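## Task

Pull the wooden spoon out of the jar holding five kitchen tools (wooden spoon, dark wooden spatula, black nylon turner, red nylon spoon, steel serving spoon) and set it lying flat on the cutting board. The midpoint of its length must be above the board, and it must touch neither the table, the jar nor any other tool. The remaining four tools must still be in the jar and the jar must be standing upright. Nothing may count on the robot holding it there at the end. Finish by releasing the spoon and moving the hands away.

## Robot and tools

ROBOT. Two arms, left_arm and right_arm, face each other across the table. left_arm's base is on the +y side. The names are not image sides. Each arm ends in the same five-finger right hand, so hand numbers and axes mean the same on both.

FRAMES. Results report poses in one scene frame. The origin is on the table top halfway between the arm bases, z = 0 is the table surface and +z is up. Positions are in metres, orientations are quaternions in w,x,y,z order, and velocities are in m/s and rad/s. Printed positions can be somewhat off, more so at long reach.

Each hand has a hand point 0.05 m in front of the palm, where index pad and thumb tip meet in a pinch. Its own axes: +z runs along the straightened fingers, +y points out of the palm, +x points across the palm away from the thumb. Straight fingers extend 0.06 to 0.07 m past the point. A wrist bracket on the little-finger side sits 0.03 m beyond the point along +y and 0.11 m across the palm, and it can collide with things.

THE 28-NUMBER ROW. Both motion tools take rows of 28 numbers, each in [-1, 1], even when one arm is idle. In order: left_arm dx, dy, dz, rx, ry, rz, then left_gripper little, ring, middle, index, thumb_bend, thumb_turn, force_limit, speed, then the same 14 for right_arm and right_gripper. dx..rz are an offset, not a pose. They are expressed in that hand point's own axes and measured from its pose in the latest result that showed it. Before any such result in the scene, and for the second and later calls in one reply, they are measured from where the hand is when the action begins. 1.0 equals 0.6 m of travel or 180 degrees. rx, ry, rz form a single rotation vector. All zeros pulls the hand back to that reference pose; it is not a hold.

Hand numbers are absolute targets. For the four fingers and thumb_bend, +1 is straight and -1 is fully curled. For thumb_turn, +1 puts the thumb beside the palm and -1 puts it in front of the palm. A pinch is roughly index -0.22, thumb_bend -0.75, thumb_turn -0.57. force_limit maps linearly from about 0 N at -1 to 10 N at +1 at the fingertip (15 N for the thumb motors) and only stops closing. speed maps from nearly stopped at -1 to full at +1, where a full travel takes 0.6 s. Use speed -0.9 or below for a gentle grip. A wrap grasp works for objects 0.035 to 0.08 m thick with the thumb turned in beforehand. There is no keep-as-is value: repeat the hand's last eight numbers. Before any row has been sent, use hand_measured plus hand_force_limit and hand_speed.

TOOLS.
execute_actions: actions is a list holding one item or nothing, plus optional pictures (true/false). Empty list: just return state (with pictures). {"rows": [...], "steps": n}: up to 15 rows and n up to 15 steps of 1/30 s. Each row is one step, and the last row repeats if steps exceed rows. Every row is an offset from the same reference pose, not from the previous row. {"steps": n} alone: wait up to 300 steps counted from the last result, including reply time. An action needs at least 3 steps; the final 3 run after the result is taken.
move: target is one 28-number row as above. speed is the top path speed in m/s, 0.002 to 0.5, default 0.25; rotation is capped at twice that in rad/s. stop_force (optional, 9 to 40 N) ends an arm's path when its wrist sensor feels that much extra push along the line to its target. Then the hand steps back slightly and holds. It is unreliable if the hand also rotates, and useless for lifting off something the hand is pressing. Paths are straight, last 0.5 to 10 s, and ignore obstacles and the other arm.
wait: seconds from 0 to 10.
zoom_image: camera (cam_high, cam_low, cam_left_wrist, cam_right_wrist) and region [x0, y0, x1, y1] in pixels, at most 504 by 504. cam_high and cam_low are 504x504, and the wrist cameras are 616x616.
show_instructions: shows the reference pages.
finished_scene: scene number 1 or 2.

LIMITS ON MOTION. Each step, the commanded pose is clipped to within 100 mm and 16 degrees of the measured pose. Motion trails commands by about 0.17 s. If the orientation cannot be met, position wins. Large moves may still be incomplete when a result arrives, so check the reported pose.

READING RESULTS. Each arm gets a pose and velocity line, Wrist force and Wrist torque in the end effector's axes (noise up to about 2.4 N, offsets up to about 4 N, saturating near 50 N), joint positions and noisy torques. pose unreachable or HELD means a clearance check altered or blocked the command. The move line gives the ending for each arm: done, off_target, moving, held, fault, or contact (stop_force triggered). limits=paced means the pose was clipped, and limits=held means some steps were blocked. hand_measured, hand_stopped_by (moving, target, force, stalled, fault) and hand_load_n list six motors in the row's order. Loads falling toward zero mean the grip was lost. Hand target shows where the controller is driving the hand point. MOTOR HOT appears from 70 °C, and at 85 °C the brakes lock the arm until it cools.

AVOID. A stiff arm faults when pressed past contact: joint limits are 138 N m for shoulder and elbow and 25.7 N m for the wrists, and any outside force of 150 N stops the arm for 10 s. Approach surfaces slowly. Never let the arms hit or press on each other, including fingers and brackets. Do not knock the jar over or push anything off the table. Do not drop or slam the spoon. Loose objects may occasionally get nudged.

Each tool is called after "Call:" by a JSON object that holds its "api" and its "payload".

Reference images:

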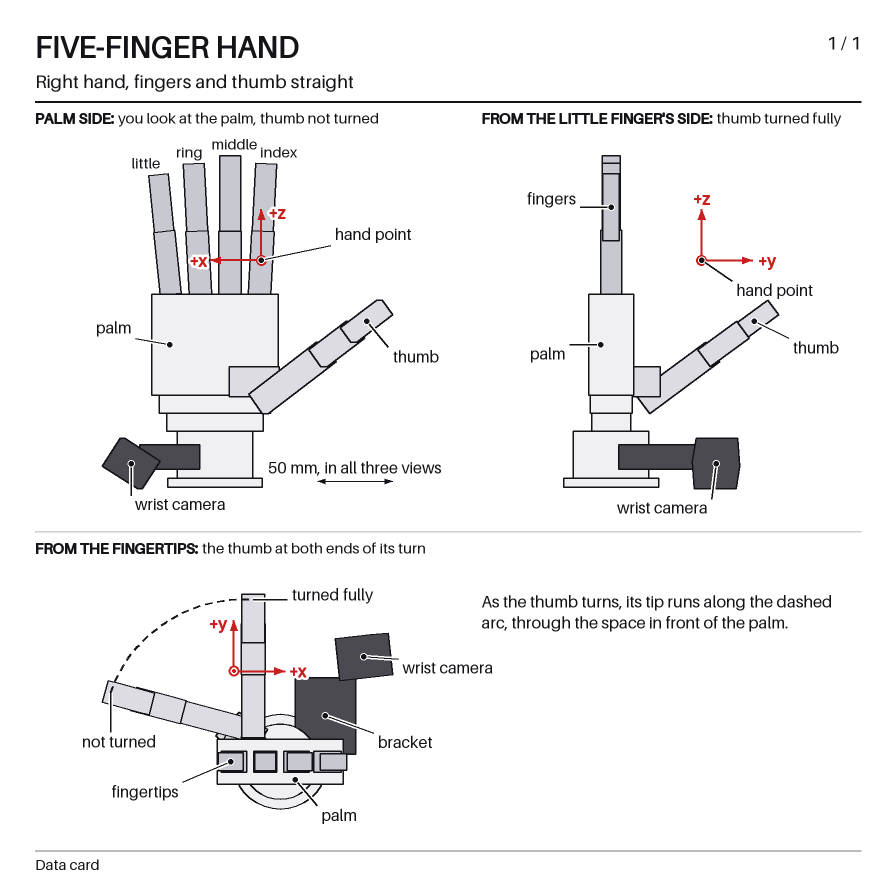

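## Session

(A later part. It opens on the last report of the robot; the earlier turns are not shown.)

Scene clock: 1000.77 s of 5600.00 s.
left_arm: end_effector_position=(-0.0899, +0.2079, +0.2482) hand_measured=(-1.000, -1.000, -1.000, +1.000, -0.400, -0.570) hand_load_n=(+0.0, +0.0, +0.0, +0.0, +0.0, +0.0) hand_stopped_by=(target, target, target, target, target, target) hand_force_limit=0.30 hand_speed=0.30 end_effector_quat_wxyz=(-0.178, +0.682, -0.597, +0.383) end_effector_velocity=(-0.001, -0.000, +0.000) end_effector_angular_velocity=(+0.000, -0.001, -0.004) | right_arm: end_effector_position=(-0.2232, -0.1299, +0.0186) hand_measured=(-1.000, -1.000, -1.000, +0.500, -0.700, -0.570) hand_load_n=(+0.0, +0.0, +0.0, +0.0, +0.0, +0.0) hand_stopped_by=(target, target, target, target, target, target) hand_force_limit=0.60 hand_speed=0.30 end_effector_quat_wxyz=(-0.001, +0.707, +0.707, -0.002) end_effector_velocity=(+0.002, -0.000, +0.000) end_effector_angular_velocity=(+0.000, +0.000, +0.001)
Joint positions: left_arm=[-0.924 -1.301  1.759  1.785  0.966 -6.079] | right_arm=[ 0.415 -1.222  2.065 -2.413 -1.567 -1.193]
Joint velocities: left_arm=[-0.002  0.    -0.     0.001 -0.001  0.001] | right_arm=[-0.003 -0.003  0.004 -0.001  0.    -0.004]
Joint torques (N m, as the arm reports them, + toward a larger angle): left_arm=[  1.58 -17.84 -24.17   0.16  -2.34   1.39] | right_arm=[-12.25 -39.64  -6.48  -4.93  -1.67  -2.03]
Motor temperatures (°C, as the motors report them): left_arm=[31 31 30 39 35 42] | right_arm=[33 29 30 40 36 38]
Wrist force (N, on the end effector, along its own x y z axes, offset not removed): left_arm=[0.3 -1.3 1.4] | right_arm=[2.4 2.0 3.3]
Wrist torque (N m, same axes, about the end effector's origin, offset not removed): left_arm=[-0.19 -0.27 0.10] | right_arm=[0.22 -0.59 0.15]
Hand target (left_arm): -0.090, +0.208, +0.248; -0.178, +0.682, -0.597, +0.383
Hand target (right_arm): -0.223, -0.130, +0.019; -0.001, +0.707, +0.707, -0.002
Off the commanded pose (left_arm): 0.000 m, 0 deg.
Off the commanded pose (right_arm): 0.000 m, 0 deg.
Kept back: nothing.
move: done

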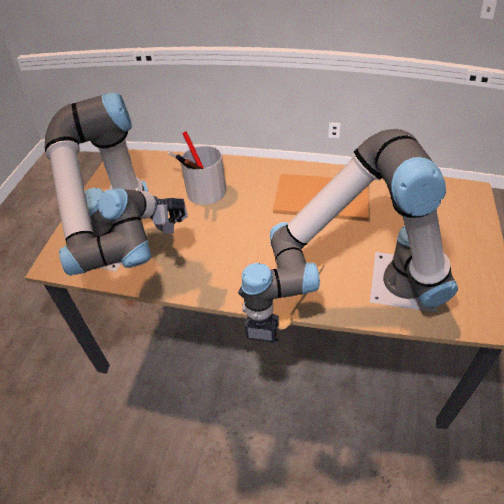

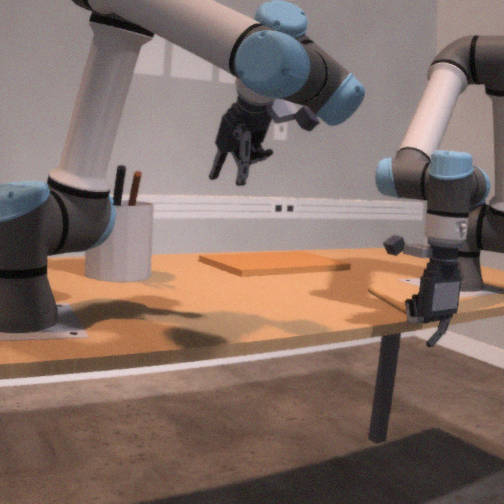

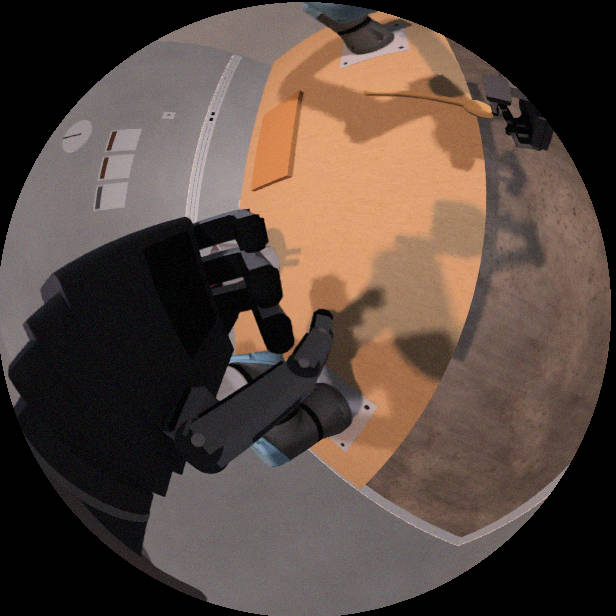

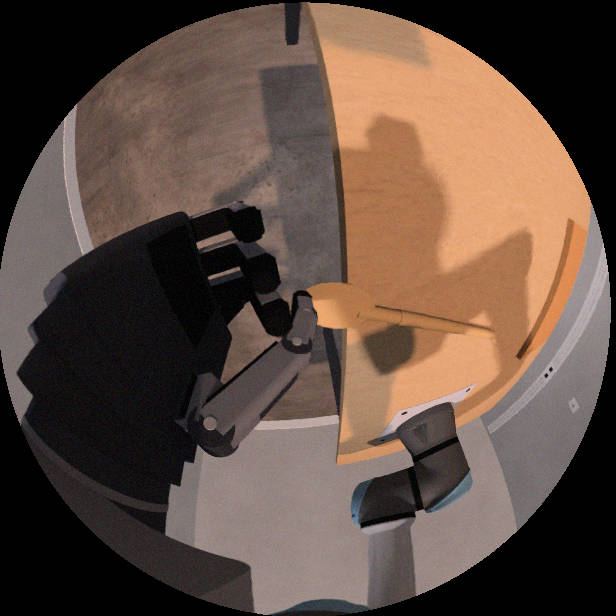

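Thumb is over the bowl tip. A bit more, then close.

Call:
{"api": "move", "payload": {"target": [0,0,0,0,0,0,-1,-1,-1,1,-0.4,-0.57,0.3,0.3,0,0.015,0.004,0,0,0,-1,-1,-1,0.5,-0.7,-0.57,0.6,0.3], "speed": 0.006, "stop_force": 9}}

Call:
{"api": "move", "payload": {"target": [0,0,0,0,0,0,-1,-1,-1,1,-0.4,-0.57,0.3,0.3,0,0,0,0,0,0,-1,-1,-1,-0.6,-0.7,-0.57,0.6,-0.5]}}

Call:
{"api": "wait", "payload": {"seconds": 2}}

Call:
{"api": "zoom_image", "payload": {"camera": "cam_low", "region": [340,240,504,360]}}

Scene clock: 1002.73 s of 5600.00 s.
left_arm: end_effector_position=(-0.0899, +0.2079, +0.2482) hand_measured=(-1.000, -1.000, -1.000, +1.000, -0.400, -0.570) hand_load_n=(+0.0, +0.0, +0.0, +0.0, +0.0, +0.0) hand_stopped_by=(target, target, target, target, target, target) hand_force_limit=0.30 hand_speed=0.30 end_effector_quat_wxyz=(-0.178, +0.682, -0.597, +0.383) end_effector_velocity=(+0.000, +0.000, -0.000) end_effector_angular_velocity=(+0.001, -0.001, -0.000) | right_arm: end_effector_position=(-0.2145, -0.1299, +0.0163) hand_measured=(-1.000, -1.000, -1.000, +0.500, -0.700, -0.570) hand_load_n=(+0.0, +0.0, +0.0, +0.0, +0.0, +0.0) hand_stopped_by=(target, target, target, target, target, target) hand_force_limit=0.60 hand_speed=0.30 end_effector_quat_wxyz=(-0.001, +0.707, +0.707, -0.002) end_effector_velocity=(+0.002, -0.000, -0.001) end_effector_angular_velocity=(-0.000, +0.001, -0.001)
Joint positions: left_arm=[-0.924 -1.301  1.759  1.785  0.966 -6.079] | right_arm=[ 0.399 -1.227  2.081 -2.425 -1.567 -1.209]
Joint velocities: left_arm=[ 0.     0.     0.     0.    -0.     0.001] | right_arm=[-0.003 -0.001  0.003 -0.002  0.001 -0.003]
Joint torques (N m, as the arm reports them, + toward a larger angle): left_arm=[  1.23 -17.17 -23.87   0.01  -2.37   1.5 ] | right_arm=[-13.61 -38.42  -8.16  -4.91  -1.87  -2.24]
Motor temperatures (°C, as the motors report them): left_arm=[31 31 30 39 35 42] | right_arm=[33 29 30 40 36 38]
Wrist force (N, on the end effector, along its own x y z axes, offset not removed): left_arm=[0.8 -2.0 0.8] | right_arm=[1.9 2.6 1.4]
Wrist torque (N m, same axes, about the end effector's origin, offset not removed): left_arm=[-0.22 -0.30 0.09] | right_arm=[0.43 -0.52 0.13]
Hand target (left_arm): -0.090, +0.208, +0.248; -0.178, +0.682, -0.597, +0.383
Hand target (right_arm): -0.214, -0.130, +0.016; -0.001, +0.707, +0.707, -0.002
Off the commanded pose (left_arm): 0.000 m, 0 deg.
Off the commanded pose (right_arm): 0.000 m, 0 deg.
Kept back: nothing.
move: done

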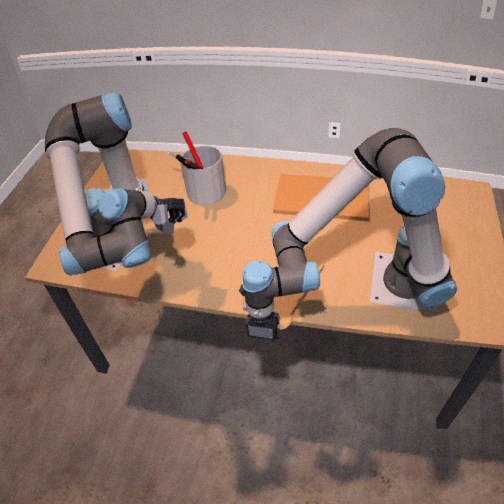

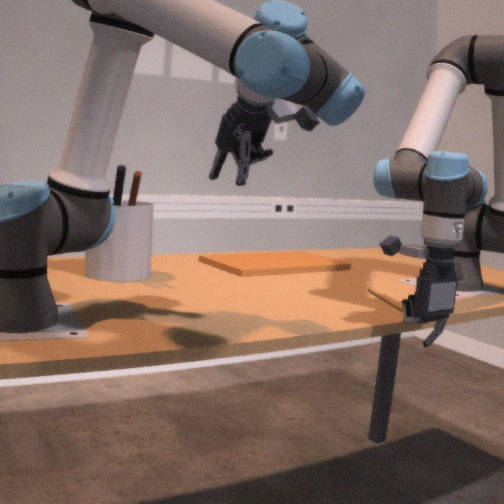

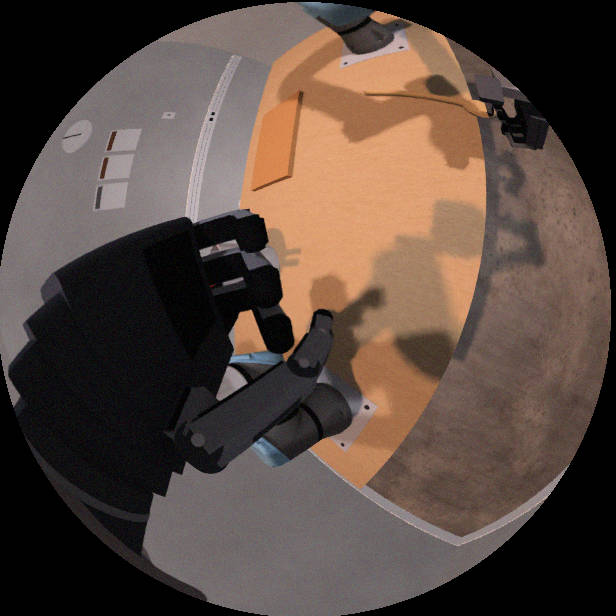

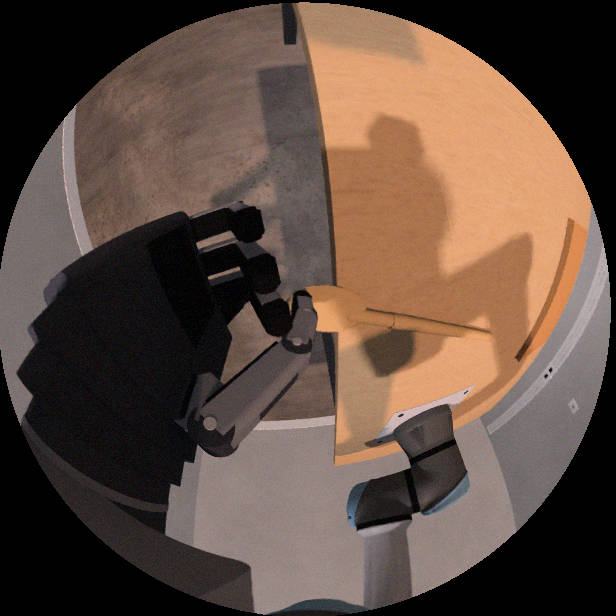

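Scene clock: 1003.90 s of 5600.00 s.
left_arm: end_effector_position=(-0.0899, +0.2079, +0.2482) hand_measured=(-1.000, -1.000, -1.000, +1.000, -0.400, -0.570) hand_load_n=(+0.0, +0.0, +0.0, +0.0, +0.0, +0.0) hand_stopped_by=(target, target, target, target, target, target) hand_force_limit=0.30 hand_speed=0.30 end_effector_quat_wxyz=(-0.178, +0.682, -0.597, +0.383) end_effector_velocity=(-0.000, -0.000, +0.000) end_effector_angular_velocity=(-0.003, +0.002, -0.001) | right_arm: end_effector_position=(-0.2145, -0.1298, +0.0163) hand_measured=(-1.000, -1.000, -1.000, -0.242, -0.700, -0.570) hand_load_n=(+0.0, +0.0, +0.0, +10.5, +0.5, -0.5) hand_stopped_by=(target, target, target, force, target, target) hand_force_limit=0.60 hand_speed=-0.50 end_effector_quat_wxyz=(-0.001, +0.707, +0.707, -0.002) end_effector_velocity=(-0.000, -0.000, +0.000) end_effector_angular_velocity=(+0.000, -0.001, +0.002)
Joint positions: left_arm=[-0.924 -1.301  1.759  1.785  0.966 -6.079] | right_arm=[ 0.399 -1.227  2.081 -2.425 -1.567 -1.209]
Joint velocities: left_arm=[-0.001 -0.001 -0.    -0.001 -0.001 -0.001] | right_arm=[ 0.001 -0.    -0.     0.    -0.001 -0.001]
Joint torques (N m, as the arm reports them, + toward a larger angle): left_arm=[  1.01 -17.75 -23.42   0.06  -2.35   1.44] | right_arm=[ 13.11 -25.08 -26.56   0.12  -1.64   2.5 ]
Motor temperatures (°C, as the motors report them): left_arm=[31 31 30 39 35 42] | right_arm=[33 29 30 40 36 38]
Wrist force (N, on the end effector, along its own x y z axes, offset not removed): left_arm=[0.7 -0.4 1.1] | right_arm=[1.2 1.5 3.9]
Wrist torque (N m, same axes, about the end effector's origin, offset not removed): left_arm=[-0.09 -0.36 0.12] | right_arm=[0.16 -0.51 -0.02]
Hand target (left_arm): -0.090, +0.208, +0.248; -0.178, +0.682, -0.597, +0.383
Hand target (right_arm): -0.214, -0.130, +0.016; -0.001, +0.707, +0.707, -0.002
Off the commanded pose (left_arm): 0.000 m, 0 deg.
Off the commanded pose (right_arm): 0.000 m, 0 deg.
Kept back: nothing.
move: done

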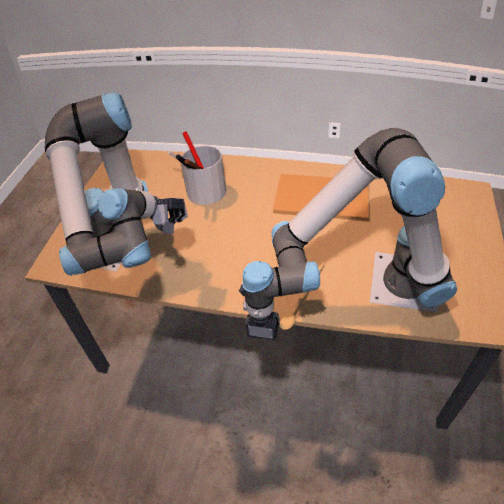

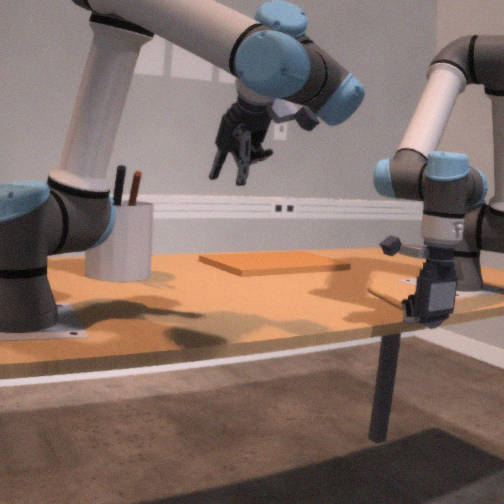

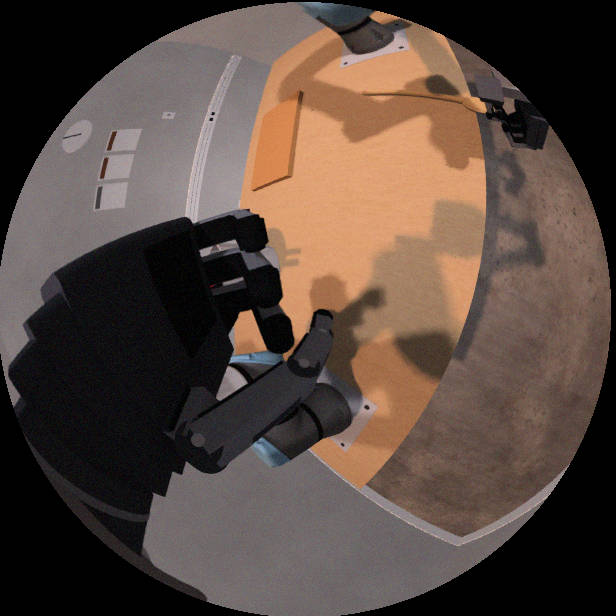

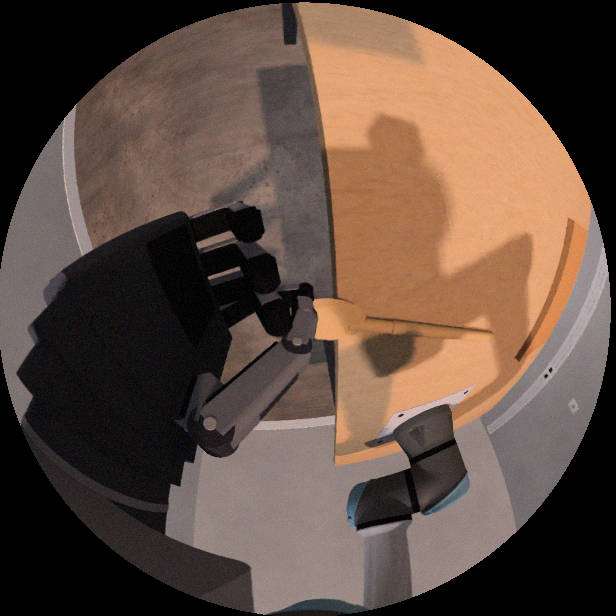

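Scene clock: 1005.90 s of 5600.00 s.
left_arm: end_effector_position=(-0.0899, +0.2079, +0.2482) hand_measured=(-1.000, -1.000, -1.000, +1.000, -0.400, -0.570) hand_load_n=(+0.0, +0.0, +0.0, +0.0, +0.0, +0.0) hand_stopped_by=(target, target, target, target, target, target) hand_force_limit=0.30 hand_speed=0.30 end_effector_quat_wxyz=(-0.178, +0.682, -0.597, +0.383) end_effector_velocity=(+0.000, +0.000, +0.000) end_effector_angular_velocity=(-0.000, +0.000, +0.001) | right_arm: end_effector_position=(-0.2145, -0.1299, +0.0163) hand_measured=(-1.000, -1.000, -1.000, -0.242, -0.700, -0.570) hand_load_n=(+0.0, +0.0, +0.0, +10.5, +0.5, -0.5) hand_stopped_by=(target, target, target, force, target, target) hand_force_limit=0.60 hand_speed=-0.50 end_effector_quat_wxyz=(-0.001, +0.707, +0.707, -0.002) end_effector_velocity=(+0.000, +0.000, -0.000) end_effector_angular_velocity=(-0.000, -0.000, +0.002)
Joint positions: left_arm=[-0.924 -1.301  1.759  1.785  0.966 -6.079] | right_arm=[ 0.399 -1.227  2.081 -2.425 -1.567 -1.209]
Joint velocities: left_arm=[ 0.    -0.001  0.     0.001  0.    -0.   ] | right_arm=[ 0.     0.     0.     0.    -0.    -0.002]
Joint torques (N m, as the arm reports them, + toward a larger angle): left_arm=[  1.65 -17.87 -23.34   0.06  -2.36   1.38] | right_arm=[ 13.55 -20.18 -26.94   0.26  -1.74   2.73]
Motor temperatures (°C, as the motors report them): left_arm=[31 31 30 39 35 42] | right_arm=[33 29 30 40 36 38]
Wrist force (N, on the end effector, along its own x y z axes, offset not removed): left_arm=[-0.8 -1.5 0.5] | right_arm=[2.0 2.7 1.1]
Wrist torque (N m, same axes, about the end effector's origin, offset not removed): left_arm=[-0.17 -0.21 -0.02] | right_arm=[0.52 -0.53 0.12]
Hand target (left_arm): -0.090, +0.208, +0.248; -0.178, +0.682, -0.597, +0.383
Hand target (right_arm): -0.214, -0.130, +0.016; -0.001, +0.707, +0.707, -0.002
Off the commanded pose (left_arm): 0.000 m, 0 deg.
Off the commanded pose (right_arm): 0.000 m, 0 deg.
Kept back: nothing.
Steps of this call (steps 1 to 60: nothing new was sent). Readings (end_effector_position | what the end effector reports):
1: left_arm (-0.0899, +0.2079, +0.2482) | right_arm (-0.2145, -0.1299, +0.0163) | left_arm hand_measured=(-1.000, -1.000, -1.000, +1.000, -0.400, -0.570) hand_load_n=(+0.0, +0.0, +0.0, +0.0, +0.0, +0.0) hand_stopped_by=(target, target, target, target, target, target) hand_force_limit=0.30 hand_speed=0.30 | right_arm hand_measured=(-1.000, -1.000, -1.000, -0.242, -0.700, -0.570) hand_load_n=(+0.0, +0.0, +0.0, +10.5, +0.5, -0.5) hand_stopped_by=(target, target, target, force, target, target) hand_force_limit=0.60 hand_speed=-0.50
2: left_arm (-0.0899, +0.2079, +0.2482) | right_arm (-0.2145, -0.1299, +0.0163) | left_arm hand_measured=(-1.000, -1.000, -1.000, +1.000, -0.400, -0.570) hand_load_n=(+0.0, +0.0, +0.0, +0.0, +0.0, +0.0) hand_stopped_by=(target, target, target, target, target, target) hand_force_limit=0.30 hand_speed=0.30 | right_arm hand_measured=(-1.000, -1.000, -1.000, -0.242, -0.700, -0.570) hand_load_n=(+0.0, +0.0, +0.0, +10.5, +0.5, -0.5) hand_stopped_by=(target, target, target, force, target, target) hand_force_limit=0.60 hand_speed=-0.50
4: left_arm (-0.0899, +0.2079, +0.2482) | right_arm (-0.2145, -0.1299, +0.0163) | left_arm hand_measured=(-1.000, -1.000, -1.000, +1.000, -0.400, -0.570) hand_load_n=(+0.0, +0.0, +0.0, +0.0, +0.0, +0.0) hand_stopped_by=(target, target, target, target, target, target) hand_force_limit=0.30 hand_speed=0.30 | right_arm hand_measured=(-1.000, -1.000, -1.000, -0.242, -0.700, -0.570) hand_load_n=(+0.0, +0.0, +0.0, +10.5, +0.5, -0.5) hand_stopped_by=(target, target, target, force, target, target) hand_force_limit=0.60 hand_speed=-0.50
8: left_arm (-0.0899, +0.2079, +0.2482) | right_arm (-0.2145, -0.1299, +0.0163) | left_arm hand_measured=(-1.000, -1.000, -1.000, +1.000, -0.400, -0.570) hand_load_n=(+0.0, +0.0, +0.0, +0.0, +0.0, +0.0) hand_stopped_by=(target, target, target, target, target, target) hand_force_limit=0.30 hand_speed=0.30 | right_arm hand_measured=(-1.000, -1.000, -1.000, -0.242, -0.700, -0.570) hand_load_n=(+0.0, +0.0, +0.0, +10.5, +0.5, -0.5) hand_stopped_by=(target, target, target, force, target, target) hand_force_limit=0.60 hand_speed=-0.50
60: the state above

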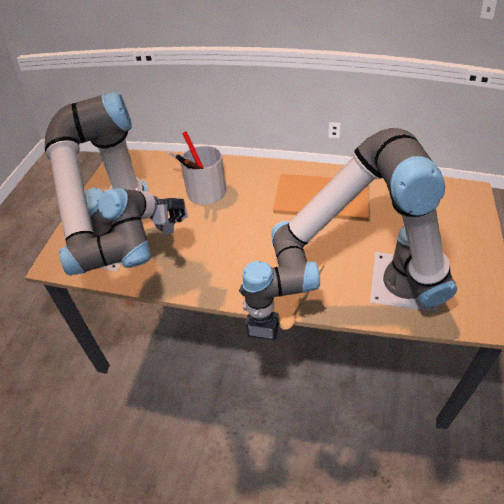

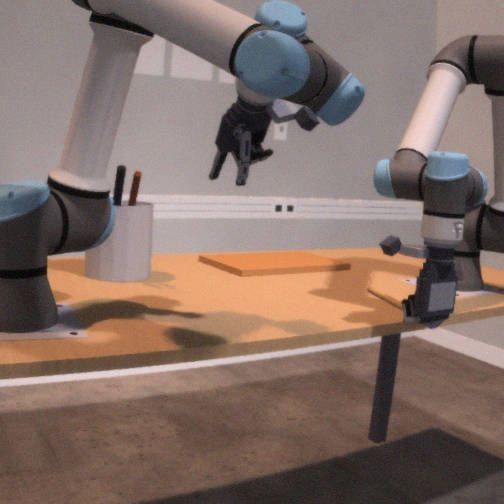

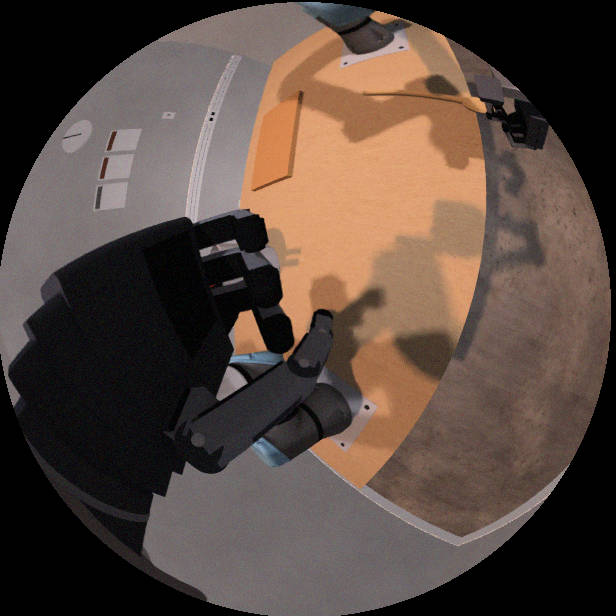

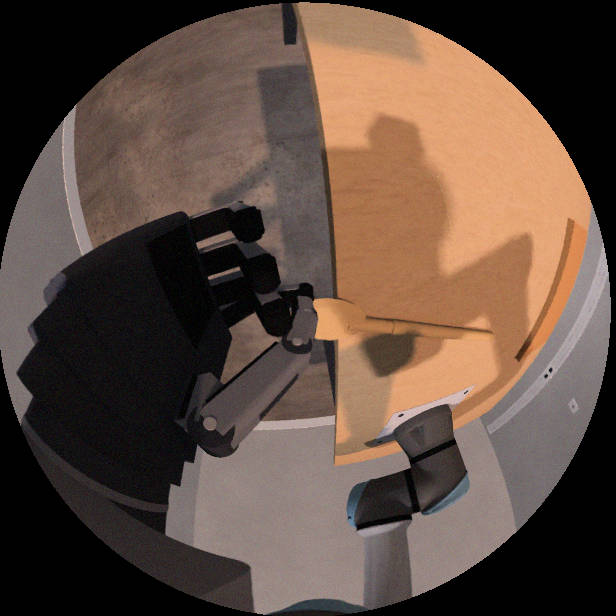

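Region (340, 240, 504, 360) of cam_low's 504x504 image, scaled by 3.073, with more detail than that image has; it fills the top 369 rows of this view, and the rest is white.

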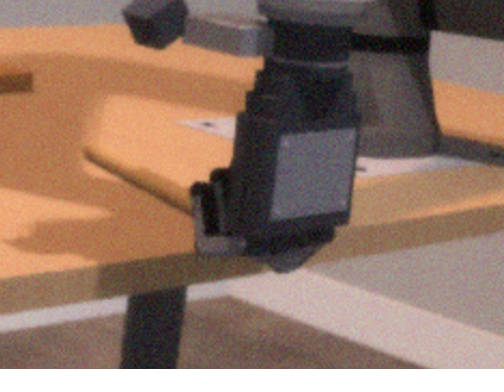

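Call:
{"api": "move", "payload": {"target": [0,0,0,0,0,0,-1,-1,-1,1,-0.4,-0.57,0.3,0.3,0,-0.05,0,0,0,0,-1,-1,-1,0.5,-0.7,-0.57,0.6,0.3], "speed": 0.05}}

Call:
{"api": "move", "payload": {"target": [0,0,0,0,0,0,-1,-1,-1,1,-0.4,-0.57,0.3,0.3,0,0,-0.17,0,0,0,-1,-1,-1,1,-0.7,-0.57,0.6,0.3], "speed": 0.1}}

Call:
{"api": "move", "payload": {"target": [0,0,0,0,0,0,-1,-1,-1,1,-0.4,-0.57,0.3,0.3,-0.017,0.18,0,0,0,0,-1,-1,-1,1,-0.7,-0.57,0.6,0.3], "speed": 0.1}}

Scene clock: 1007.37 s of 5600.00 s.
left_arm: end_effector_position=(-0.0899, +0.2079, +0.2482) hand_measured=(-1.000, -1.000, -1.000, +1.000, -0.400, -0.570) hand_load_n=(+0.0, +0.0, +0.0, +0.0, +0.0, +0.0) hand_stopped_by=(target, target, target, target, target, target) hand_force_limit=0.30 hand_speed=0.30 end_effector_quat_wxyz=(-0.178, +0.682, -0.597, +0.383) end_effector_velocity=(+0.000, +0.000, -0.000) end_effector_angular_velocity=(+0.002, -0.002, -0.000) | right_arm: end_effector_position=(-0.2441, -0.1300, +0.0163) hand_measured=(-1.000, -1.000, -1.000, +0.500, -0.700, -0.570) hand_load_n=(+0.0, +0.0, +0.0, +0.0, +0.0, +0.0) hand_stopped_by=(target, target, target, target, target, target) hand_force_limit=0.60 hand_speed=0.30 end_effector_quat_wxyz=(-0.001, +0.707, +0.707, -0.002) end_effector_velocity=(-0.003, +0.001, +0.000) end_effector_angular_velocity=(+0.000, -0.000, +0.000)
Joint positions: left_arm=[-0.924 -1.301  1.759  1.785  0.966 -6.079] | right_arm=[ 0.453 -1.194  2.03  -2.406 -1.567 -1.156]
Joint velocities: left_arm=[ 0.001  0.001  0.001  0.    -0.     0.001] | right_arm=[ 0.004  0.004 -0.006  0.002 -0.     0.004]
Joint torques (N m, as the arm reports them, + toward a larger angle): left_arm=[  1.95 -17.54 -23.53  -0.01  -2.35   1.34] | right_arm=[ 15.02 -20.82 -27.5    0.07  -0.81   3.04]
Motor temperatures (°C, as the motors report them): left_arm=[31 31 30 39 35 42] | right_arm=[33 29 30 40 36 38]
Wrist force (N, on the end effector, along its own x y z axes, offset not removed): left_arm=[-0.3 -0.9 1.5] | right_arm=[1.3 2.0 3.6]
Wrist torque (N m, same axes, about the end effector's origin, offset not removed): left_arm=[-0.17 -0.29 0.08] | right_arm=[0.20 -0.48 0.09]
Hand target (left_arm): -0.090, +0.208, +0.248; -0.178, +0.682, -0.597, +0.383
Hand target (right_arm): -0.244, -0.130, +0.016; -0.000, +0.707, +0.707, -0.002
Off the commanded pose (left_arm): 0.000 m, 0 deg.
Off the commanded pose (right_arm): 0.000 m, 0 deg.
Kept back: nothing.
move: done

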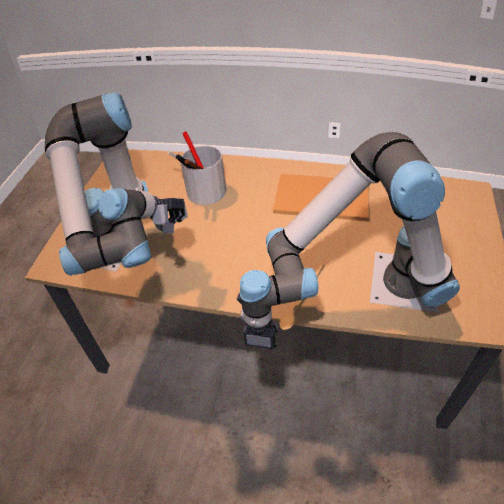

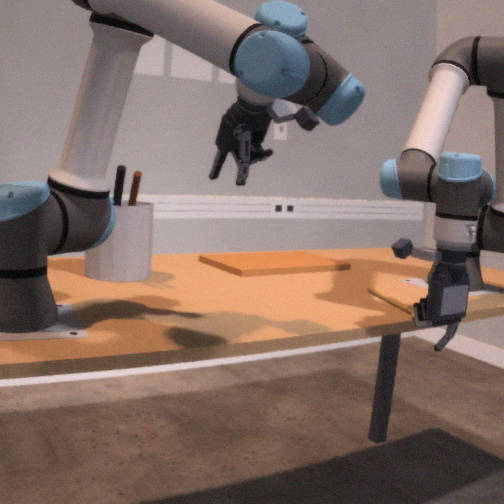

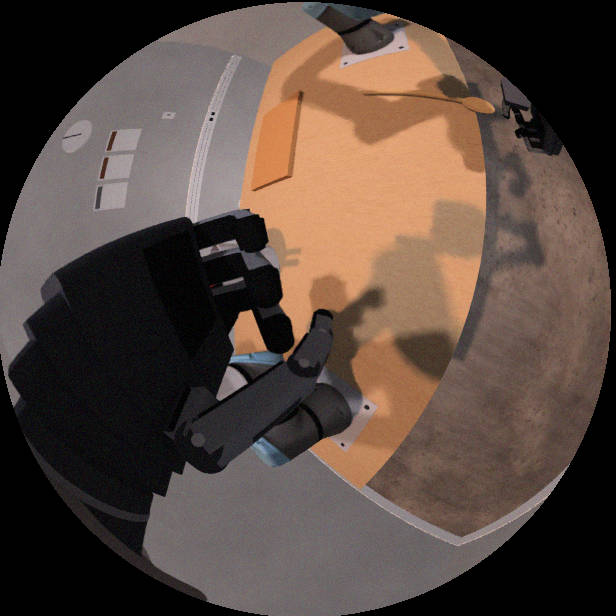

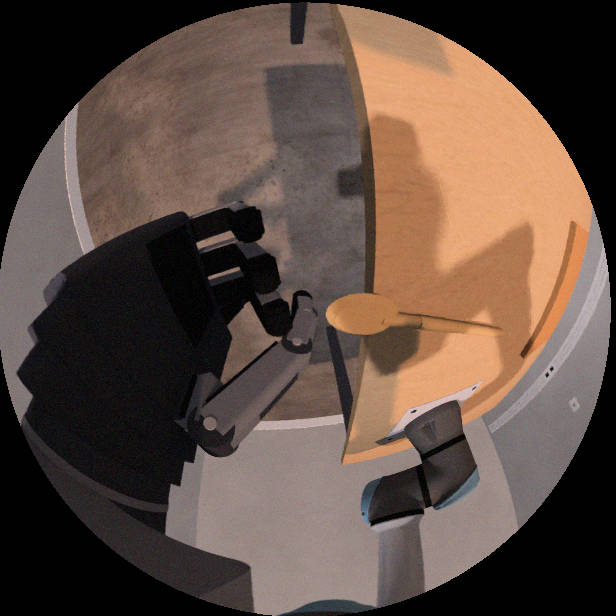

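Scene clock: 1008.93 s of 5600.00 s.
left_arm: end_effector_position=(-0.0899, +0.2079, +0.2482) hand_measured=(-1.000, -1.000, -1.000, +1.000, -0.400, -0.570) hand_load_n=(+0.0, +0.0, +0.0, +0.0, +0.0, +0.0) hand_stopped_by=(target, target, target, target, target, target) hand_force_limit=0.30 hand_speed=0.30 end_effector_quat_wxyz=(-0.178, +0.682, -0.597, +0.383) end_effector_velocity=(-0.000, -0.000, +0.000) end_effector_angular_velocity=(-0.003, +0.002, -0.000) | right_arm: end_effector_position=(-0.2439, -0.1298, +0.1179) hand_measured=(-1.000, -1.000, -1.000, +1.000, -0.700, -0.570) hand_load_n=(+0.0, +0.0, +0.0, +0.0, +0.0, +0.0) hand_stopped_by=(target, target, target, target, target, target) hand_force_limit=0.60 hand_speed=0.30 end_effector_quat_wxyz=(-0.001, +0.707, +0.707, -0.002) end_effector_velocity=(+0.000, -0.000, +0.003) end_effector_angular_velocity=(-0.000, -0.001, -0.000)
Joint positions: left_arm=[-0.924 -1.301  1.759  1.785  0.966 -6.079] | right_arm=[ 0.452 -1.362  1.927 -2.135 -1.567 -1.156]
Joint velocities: left_arm=[-0.001 -0.001 -0.    -0.001 -0.001 -0.001] | right_arm=[-0.    -0.004 -0.004  0.008 -0.001 -0.   ]
Joint torques (N m, as the arm reports them, + toward a larger angle): left_arm=[  1.61 -17.28 -24.11   0.1   -2.36   1.39] | right_arm=[-13.39 -38.15 -30.4    0.42   0.89  -2.35]
Motor temperatures (°C, as the motors report them): left_arm=[31 31 30 39 35 42] | right_arm=[33 29 30 40 36 38]
Wrist force (N, on the end effector, along its own x y z axes, offset not removed): left_arm=[-0.4 -1.8 1.4] | right_arm=[3.0 0.4 3.6]
Wrist torque (N m, same axes, about the end effector's origin, offset not removed): left_arm=[-0.27 -0.22 -0.01] | right_arm=[0.09 -0.77 0.04]
Hand target (left_arm): -0.090, +0.208, +0.248; -0.178, +0.682, -0.597, +0.383
Hand target (right_arm): -0.244, -0.130, +0.118; -0.001, +0.707, +0.707, -0.002
Off the commanded pose (left_arm): 0.000 m, 0 deg.
Off the commanded pose (right_arm): 0.000 m, 0 deg.
Kept back: nothing.
move: done

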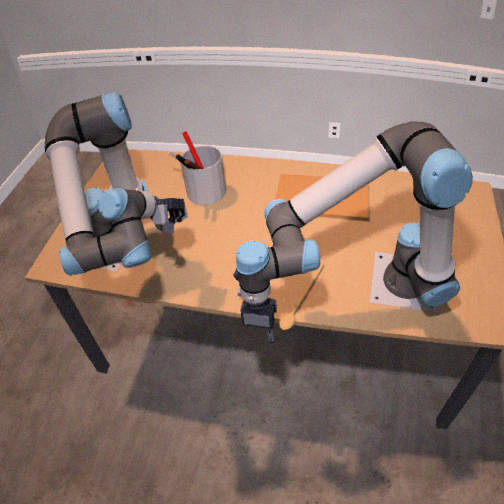

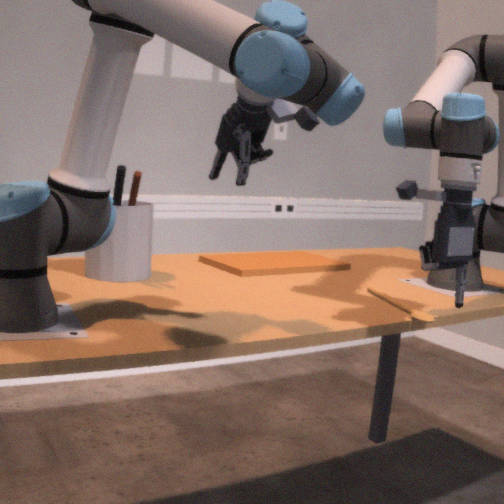

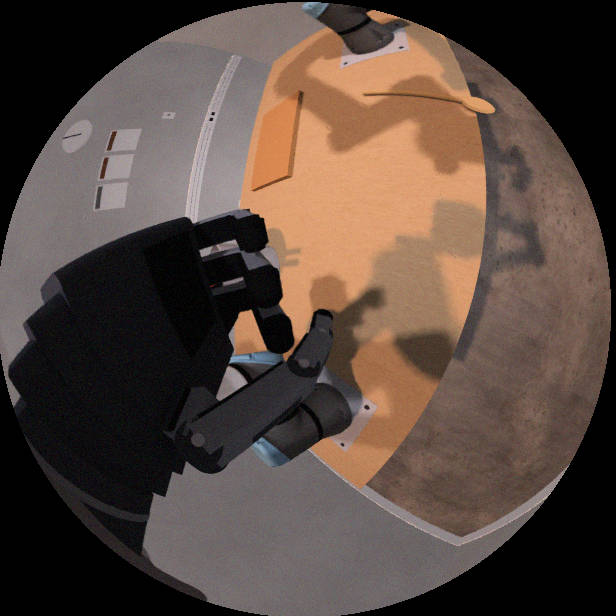

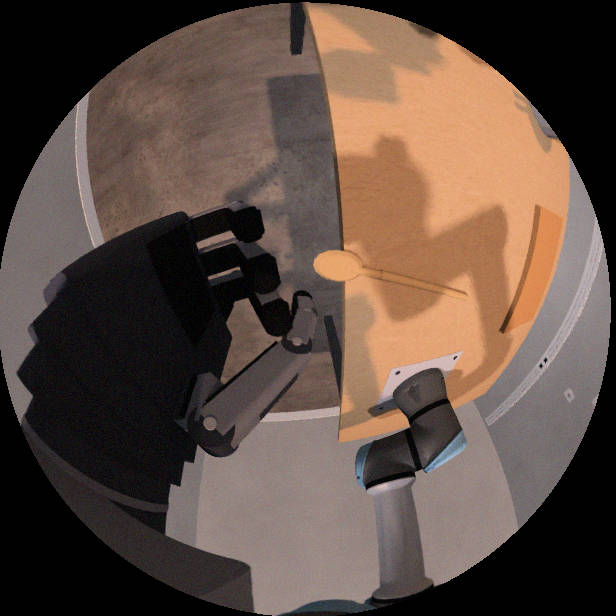

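Scene clock: 1010.57 s of 5600.00 s.
left_arm: end_effector_position=(-0.0899, +0.2079, +0.2482) hand_measured=(-1.000, -1.000, -1.000, +1.000, -0.400, -0.570) hand_load_n=(+0.0, +0.0, +0.0, +0.0, +0.0, +0.0) hand_stopped_by=(target, target, target, target, target, target) hand_force_limit=0.30 hand_speed=0.30 end_effector_quat_wxyz=(-0.178, +0.682, -0.597, +0.383) end_effector_velocity=(-0.000, +0.000, -0.000) end_effector_angular_velocity=(+0.001, -0.001, -0.001) | right_arm: end_effector_position=(-0.1363, -0.1396, +0.1177) hand_measured=(-1.000, -1.000, -1.000, +1.000, -0.700, -0.570) hand_load_n=(+0.0, +0.0, +0.0, +0.0, +0.0, +0.0) hand_stopped_by=(target, target, target, target, target, target) hand_force_limit=0.60 hand_speed=0.30 end_effector_quat_wxyz=(-0.001, +0.707, +0.707, -0.002) end_effector_velocity=(+0.003, -0.000, +0.000) end_effector_angular_velocity=(+0.001, -0.001, -0.000)
Joint positions: left_arm=[-0.924 -1.301  1.759  1.785  0.966 -6.079] | right_arm=[ 0.247 -1.516  2.107 -2.161 -1.567 -1.362]
Joint velocities: left_arm=[-0.     0.001 -0.     0.     0.     0.001] | right_arm=[-0.007 -0.005  0.004 -0.    -0.001 -0.007]
Joint torques (N m, as the arm reports them, + toward a larger angle): left_arm=[  1.07 -17.7  -23.97  -0.02  -2.29   1.38] | right_arm=[-12.22 -32.27 -12.65  -5.06   1.88  -1.78]
Motor temperatures (°C, as the motors report them): left_arm=[31 31 30 39 35 42] | right_arm=[33 29 30 40 36 38]
Wrist force (N, on the end effector, along its own x y z axes, offset not removed): left_arm=[-0.5 -0.4 1.2] | right_arm=[0.3 3.0 0.7]
Wrist torque (N m, same axes, about the end effector's origin, offset not removed): left_arm=[-0.03 -0.21 0.11] | right_arm=[0.61 -0.23 0.08]
Hand target (left_arm): -0.090, +0.208, +0.248; -0.178, +0.682, -0.597, +0.383
Hand target (right_arm): -0.136, -0.140, +0.118; -0.001, +0.707, +0.707, -0.002
Off the commanded pose (left_arm): 0.000 m, 0 deg.
Off the commanded pose (right_arm): 0.001 m, 0 deg.
Kept back: nothing.
move: done

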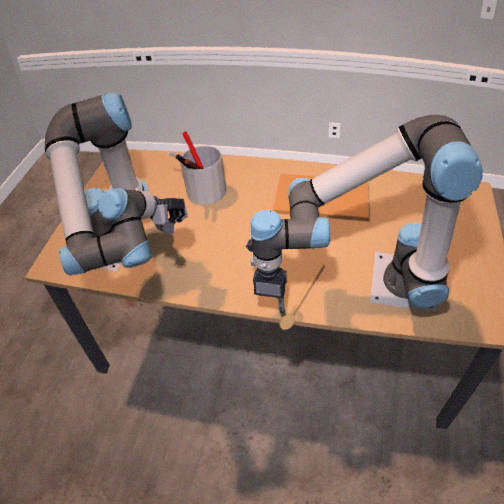

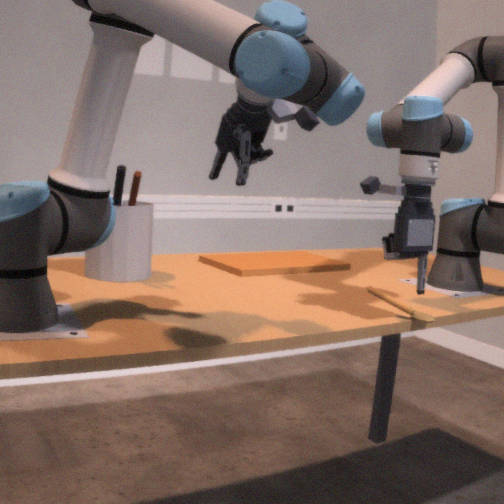

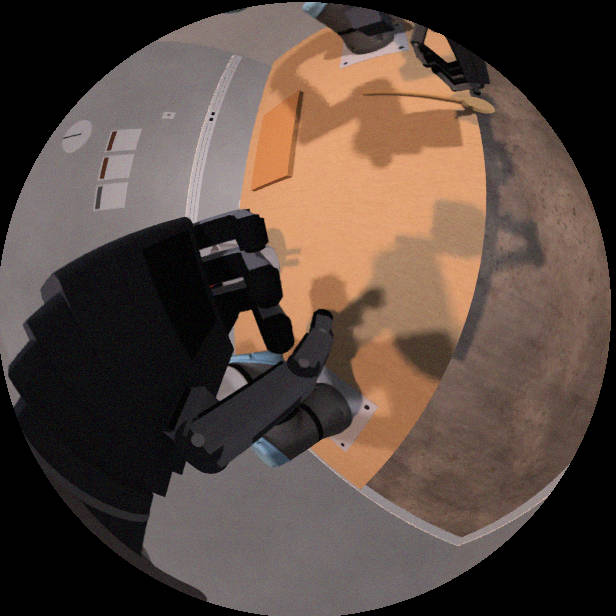

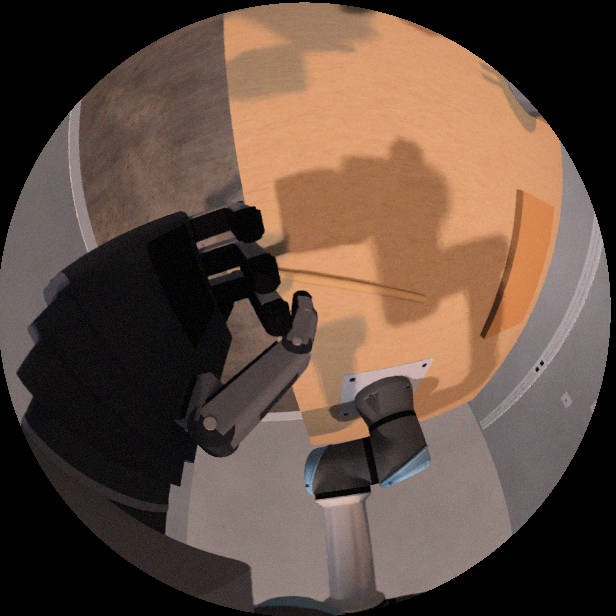

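Call:
{"api": "move", "payload": {"target": [0,0,0,0,0,0,-1,-1,-1,1,-0.4,-0.57,0.3,0.3,-0.01,-0.02,0.05,0,0,0,-1,-1,-1,1,-0.7,-0.57,0.6,0.3], "speed": 0.03, "stop_force": 9}}

Call:
{"api": "zoom_image", "payload": {"camera": "cam_high", "region": [220,240,360,350]}}

Call:
{"api": "zoom_image", "payload": {"camera": "cam_low", "region": [340,240,504,360]}}

Scene clock: 1012.30 s of 5600.00 s.
left_arm: end_effector_position=(-0.0899, +0.2079, +0.2482) hand_measured=(-1.000, -1.000, -1.000, +1.000, -0.400, -0.570) hand_load_n=(+0.0, +0.0, +0.0, +0.0, +0.0, +0.0) hand_stopped_by=(target, target, target, target, target, target) hand_force_limit=0.30 hand_speed=0.30 end_effector_quat_wxyz=(-0.178, +0.682, -0.597, +0.383) end_effector_velocity=(-0.000, +0.000, +0.000) end_effector_angular_velocity=(-0.001, +0.001, +0.001) | right_arm: end_effector_position=(-0.1483, -0.1457, +0.0880) hand_measured=(-1.000, -1.000, -1.000, +1.000, -0.700, -0.570) hand_load_n=(+0.0, +0.0, +0.0, +0.0, +0.0, +0.0) hand_stopped_by=(target, target, target, target, target, target) hand_force_limit=0.60 hand_speed=0.30 end_effector_quat_wxyz=(-0.001, +0.707, +0.707, -0.002) end_effector_velocity=(-0.001, -0.000, -0.002) end_effector_angular_velocity=(+0.001, -0.000, +0.002)
Joint positions: left_arm=[-0.924 -1.301  1.759  1.785  0.966 -6.079] | right_arm=[ 0.275 -1.466  2.146 -2.25  -1.567 -1.333]
Joint velocities: left_arm=[-0.001 -0.001 -0.     0.     0.001 -0.001] | right_arm=[ 0.002  0.004  0.003 -0.007 -0.     0.   ]
Joint torques (N m, as the arm reports them, + toward a larger angle): left_arm=[  1.33 -17.   -23.61   0.06  -2.37   1.41] | right_arm=[ 14.53 -11.13  -8.47  -4.96   0.36   2.93]
Motor temperatures (°C, as the motors report them): left_arm=[31 31 30 39 35 42] | right_arm=[33 29 30 40 36 38]
Wrist force (N, on the end effector, along its own x y z axes, offset not removed): left_arm=[1.2 -0.8 1.5] | right_arm=[1.0 2.0 2.7]
Wrist torque (N m, same axes, about the end effector's origin, offset not removed): left_arm=[-0.16 -0.47 0.15] | right_arm=[0.23 -0.36 0.11]
Hand target (left_arm): -0.090, +0.208, +0.248; -0.178, +0.682, -0.597, +0.383
Hand target (right_arm): -0.148, -0.146, +0.088; -0.001, +0.707, +0.707, -0.002
Off the commanded pose (left_arm): 0.000 m, 0 deg.
Off the commanded pose (right_arm): 0.000 m, 0 deg.
Kept back: nothing.
move: done

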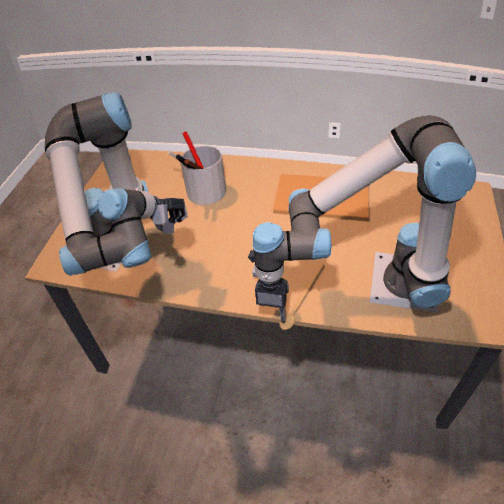

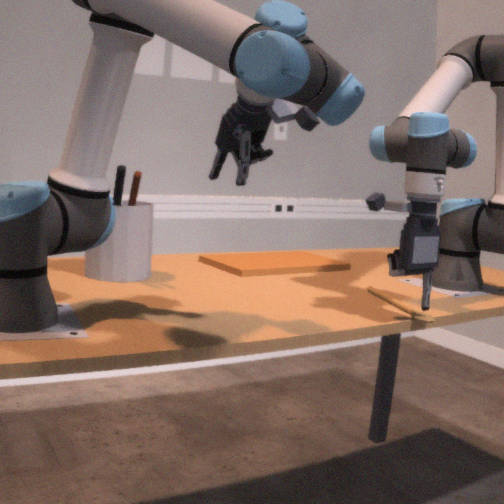

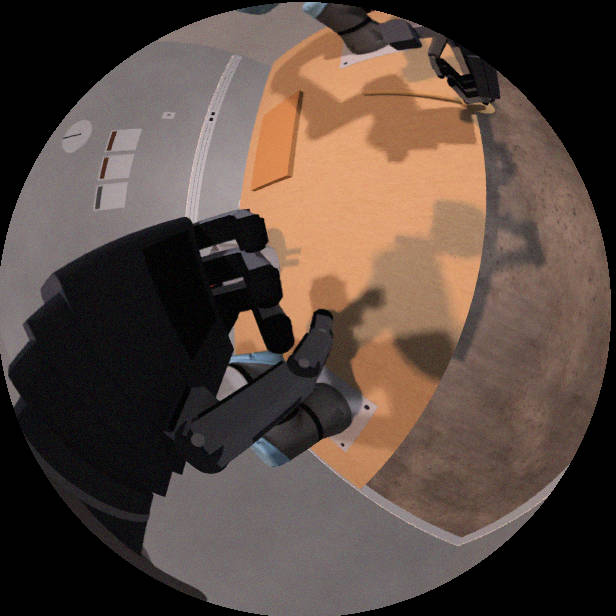

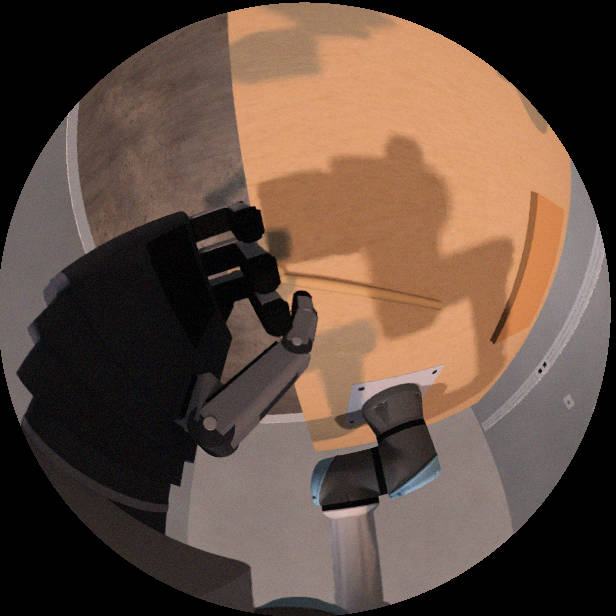

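Region (220, 240, 360, 350) of cam_high's 504x504 image, scaled by 3.600, with more detail than that image has; it fills the top 396 rows of this view, and the rest is white.

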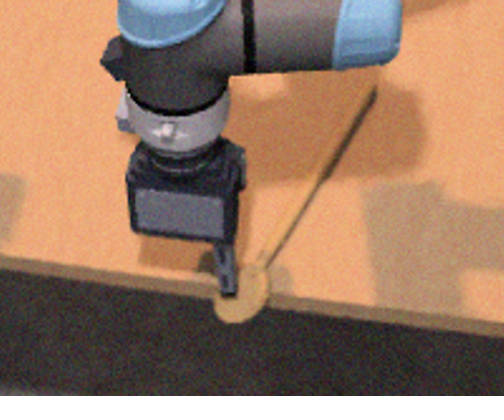

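Region (340, 240, 504, 360) of cam_low's 504x504 image, scaled by 3.073, with more detail than that image has; it fills the top 369 rows of this view, and the rest is white.

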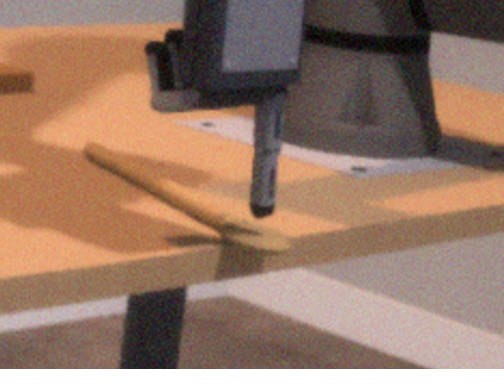

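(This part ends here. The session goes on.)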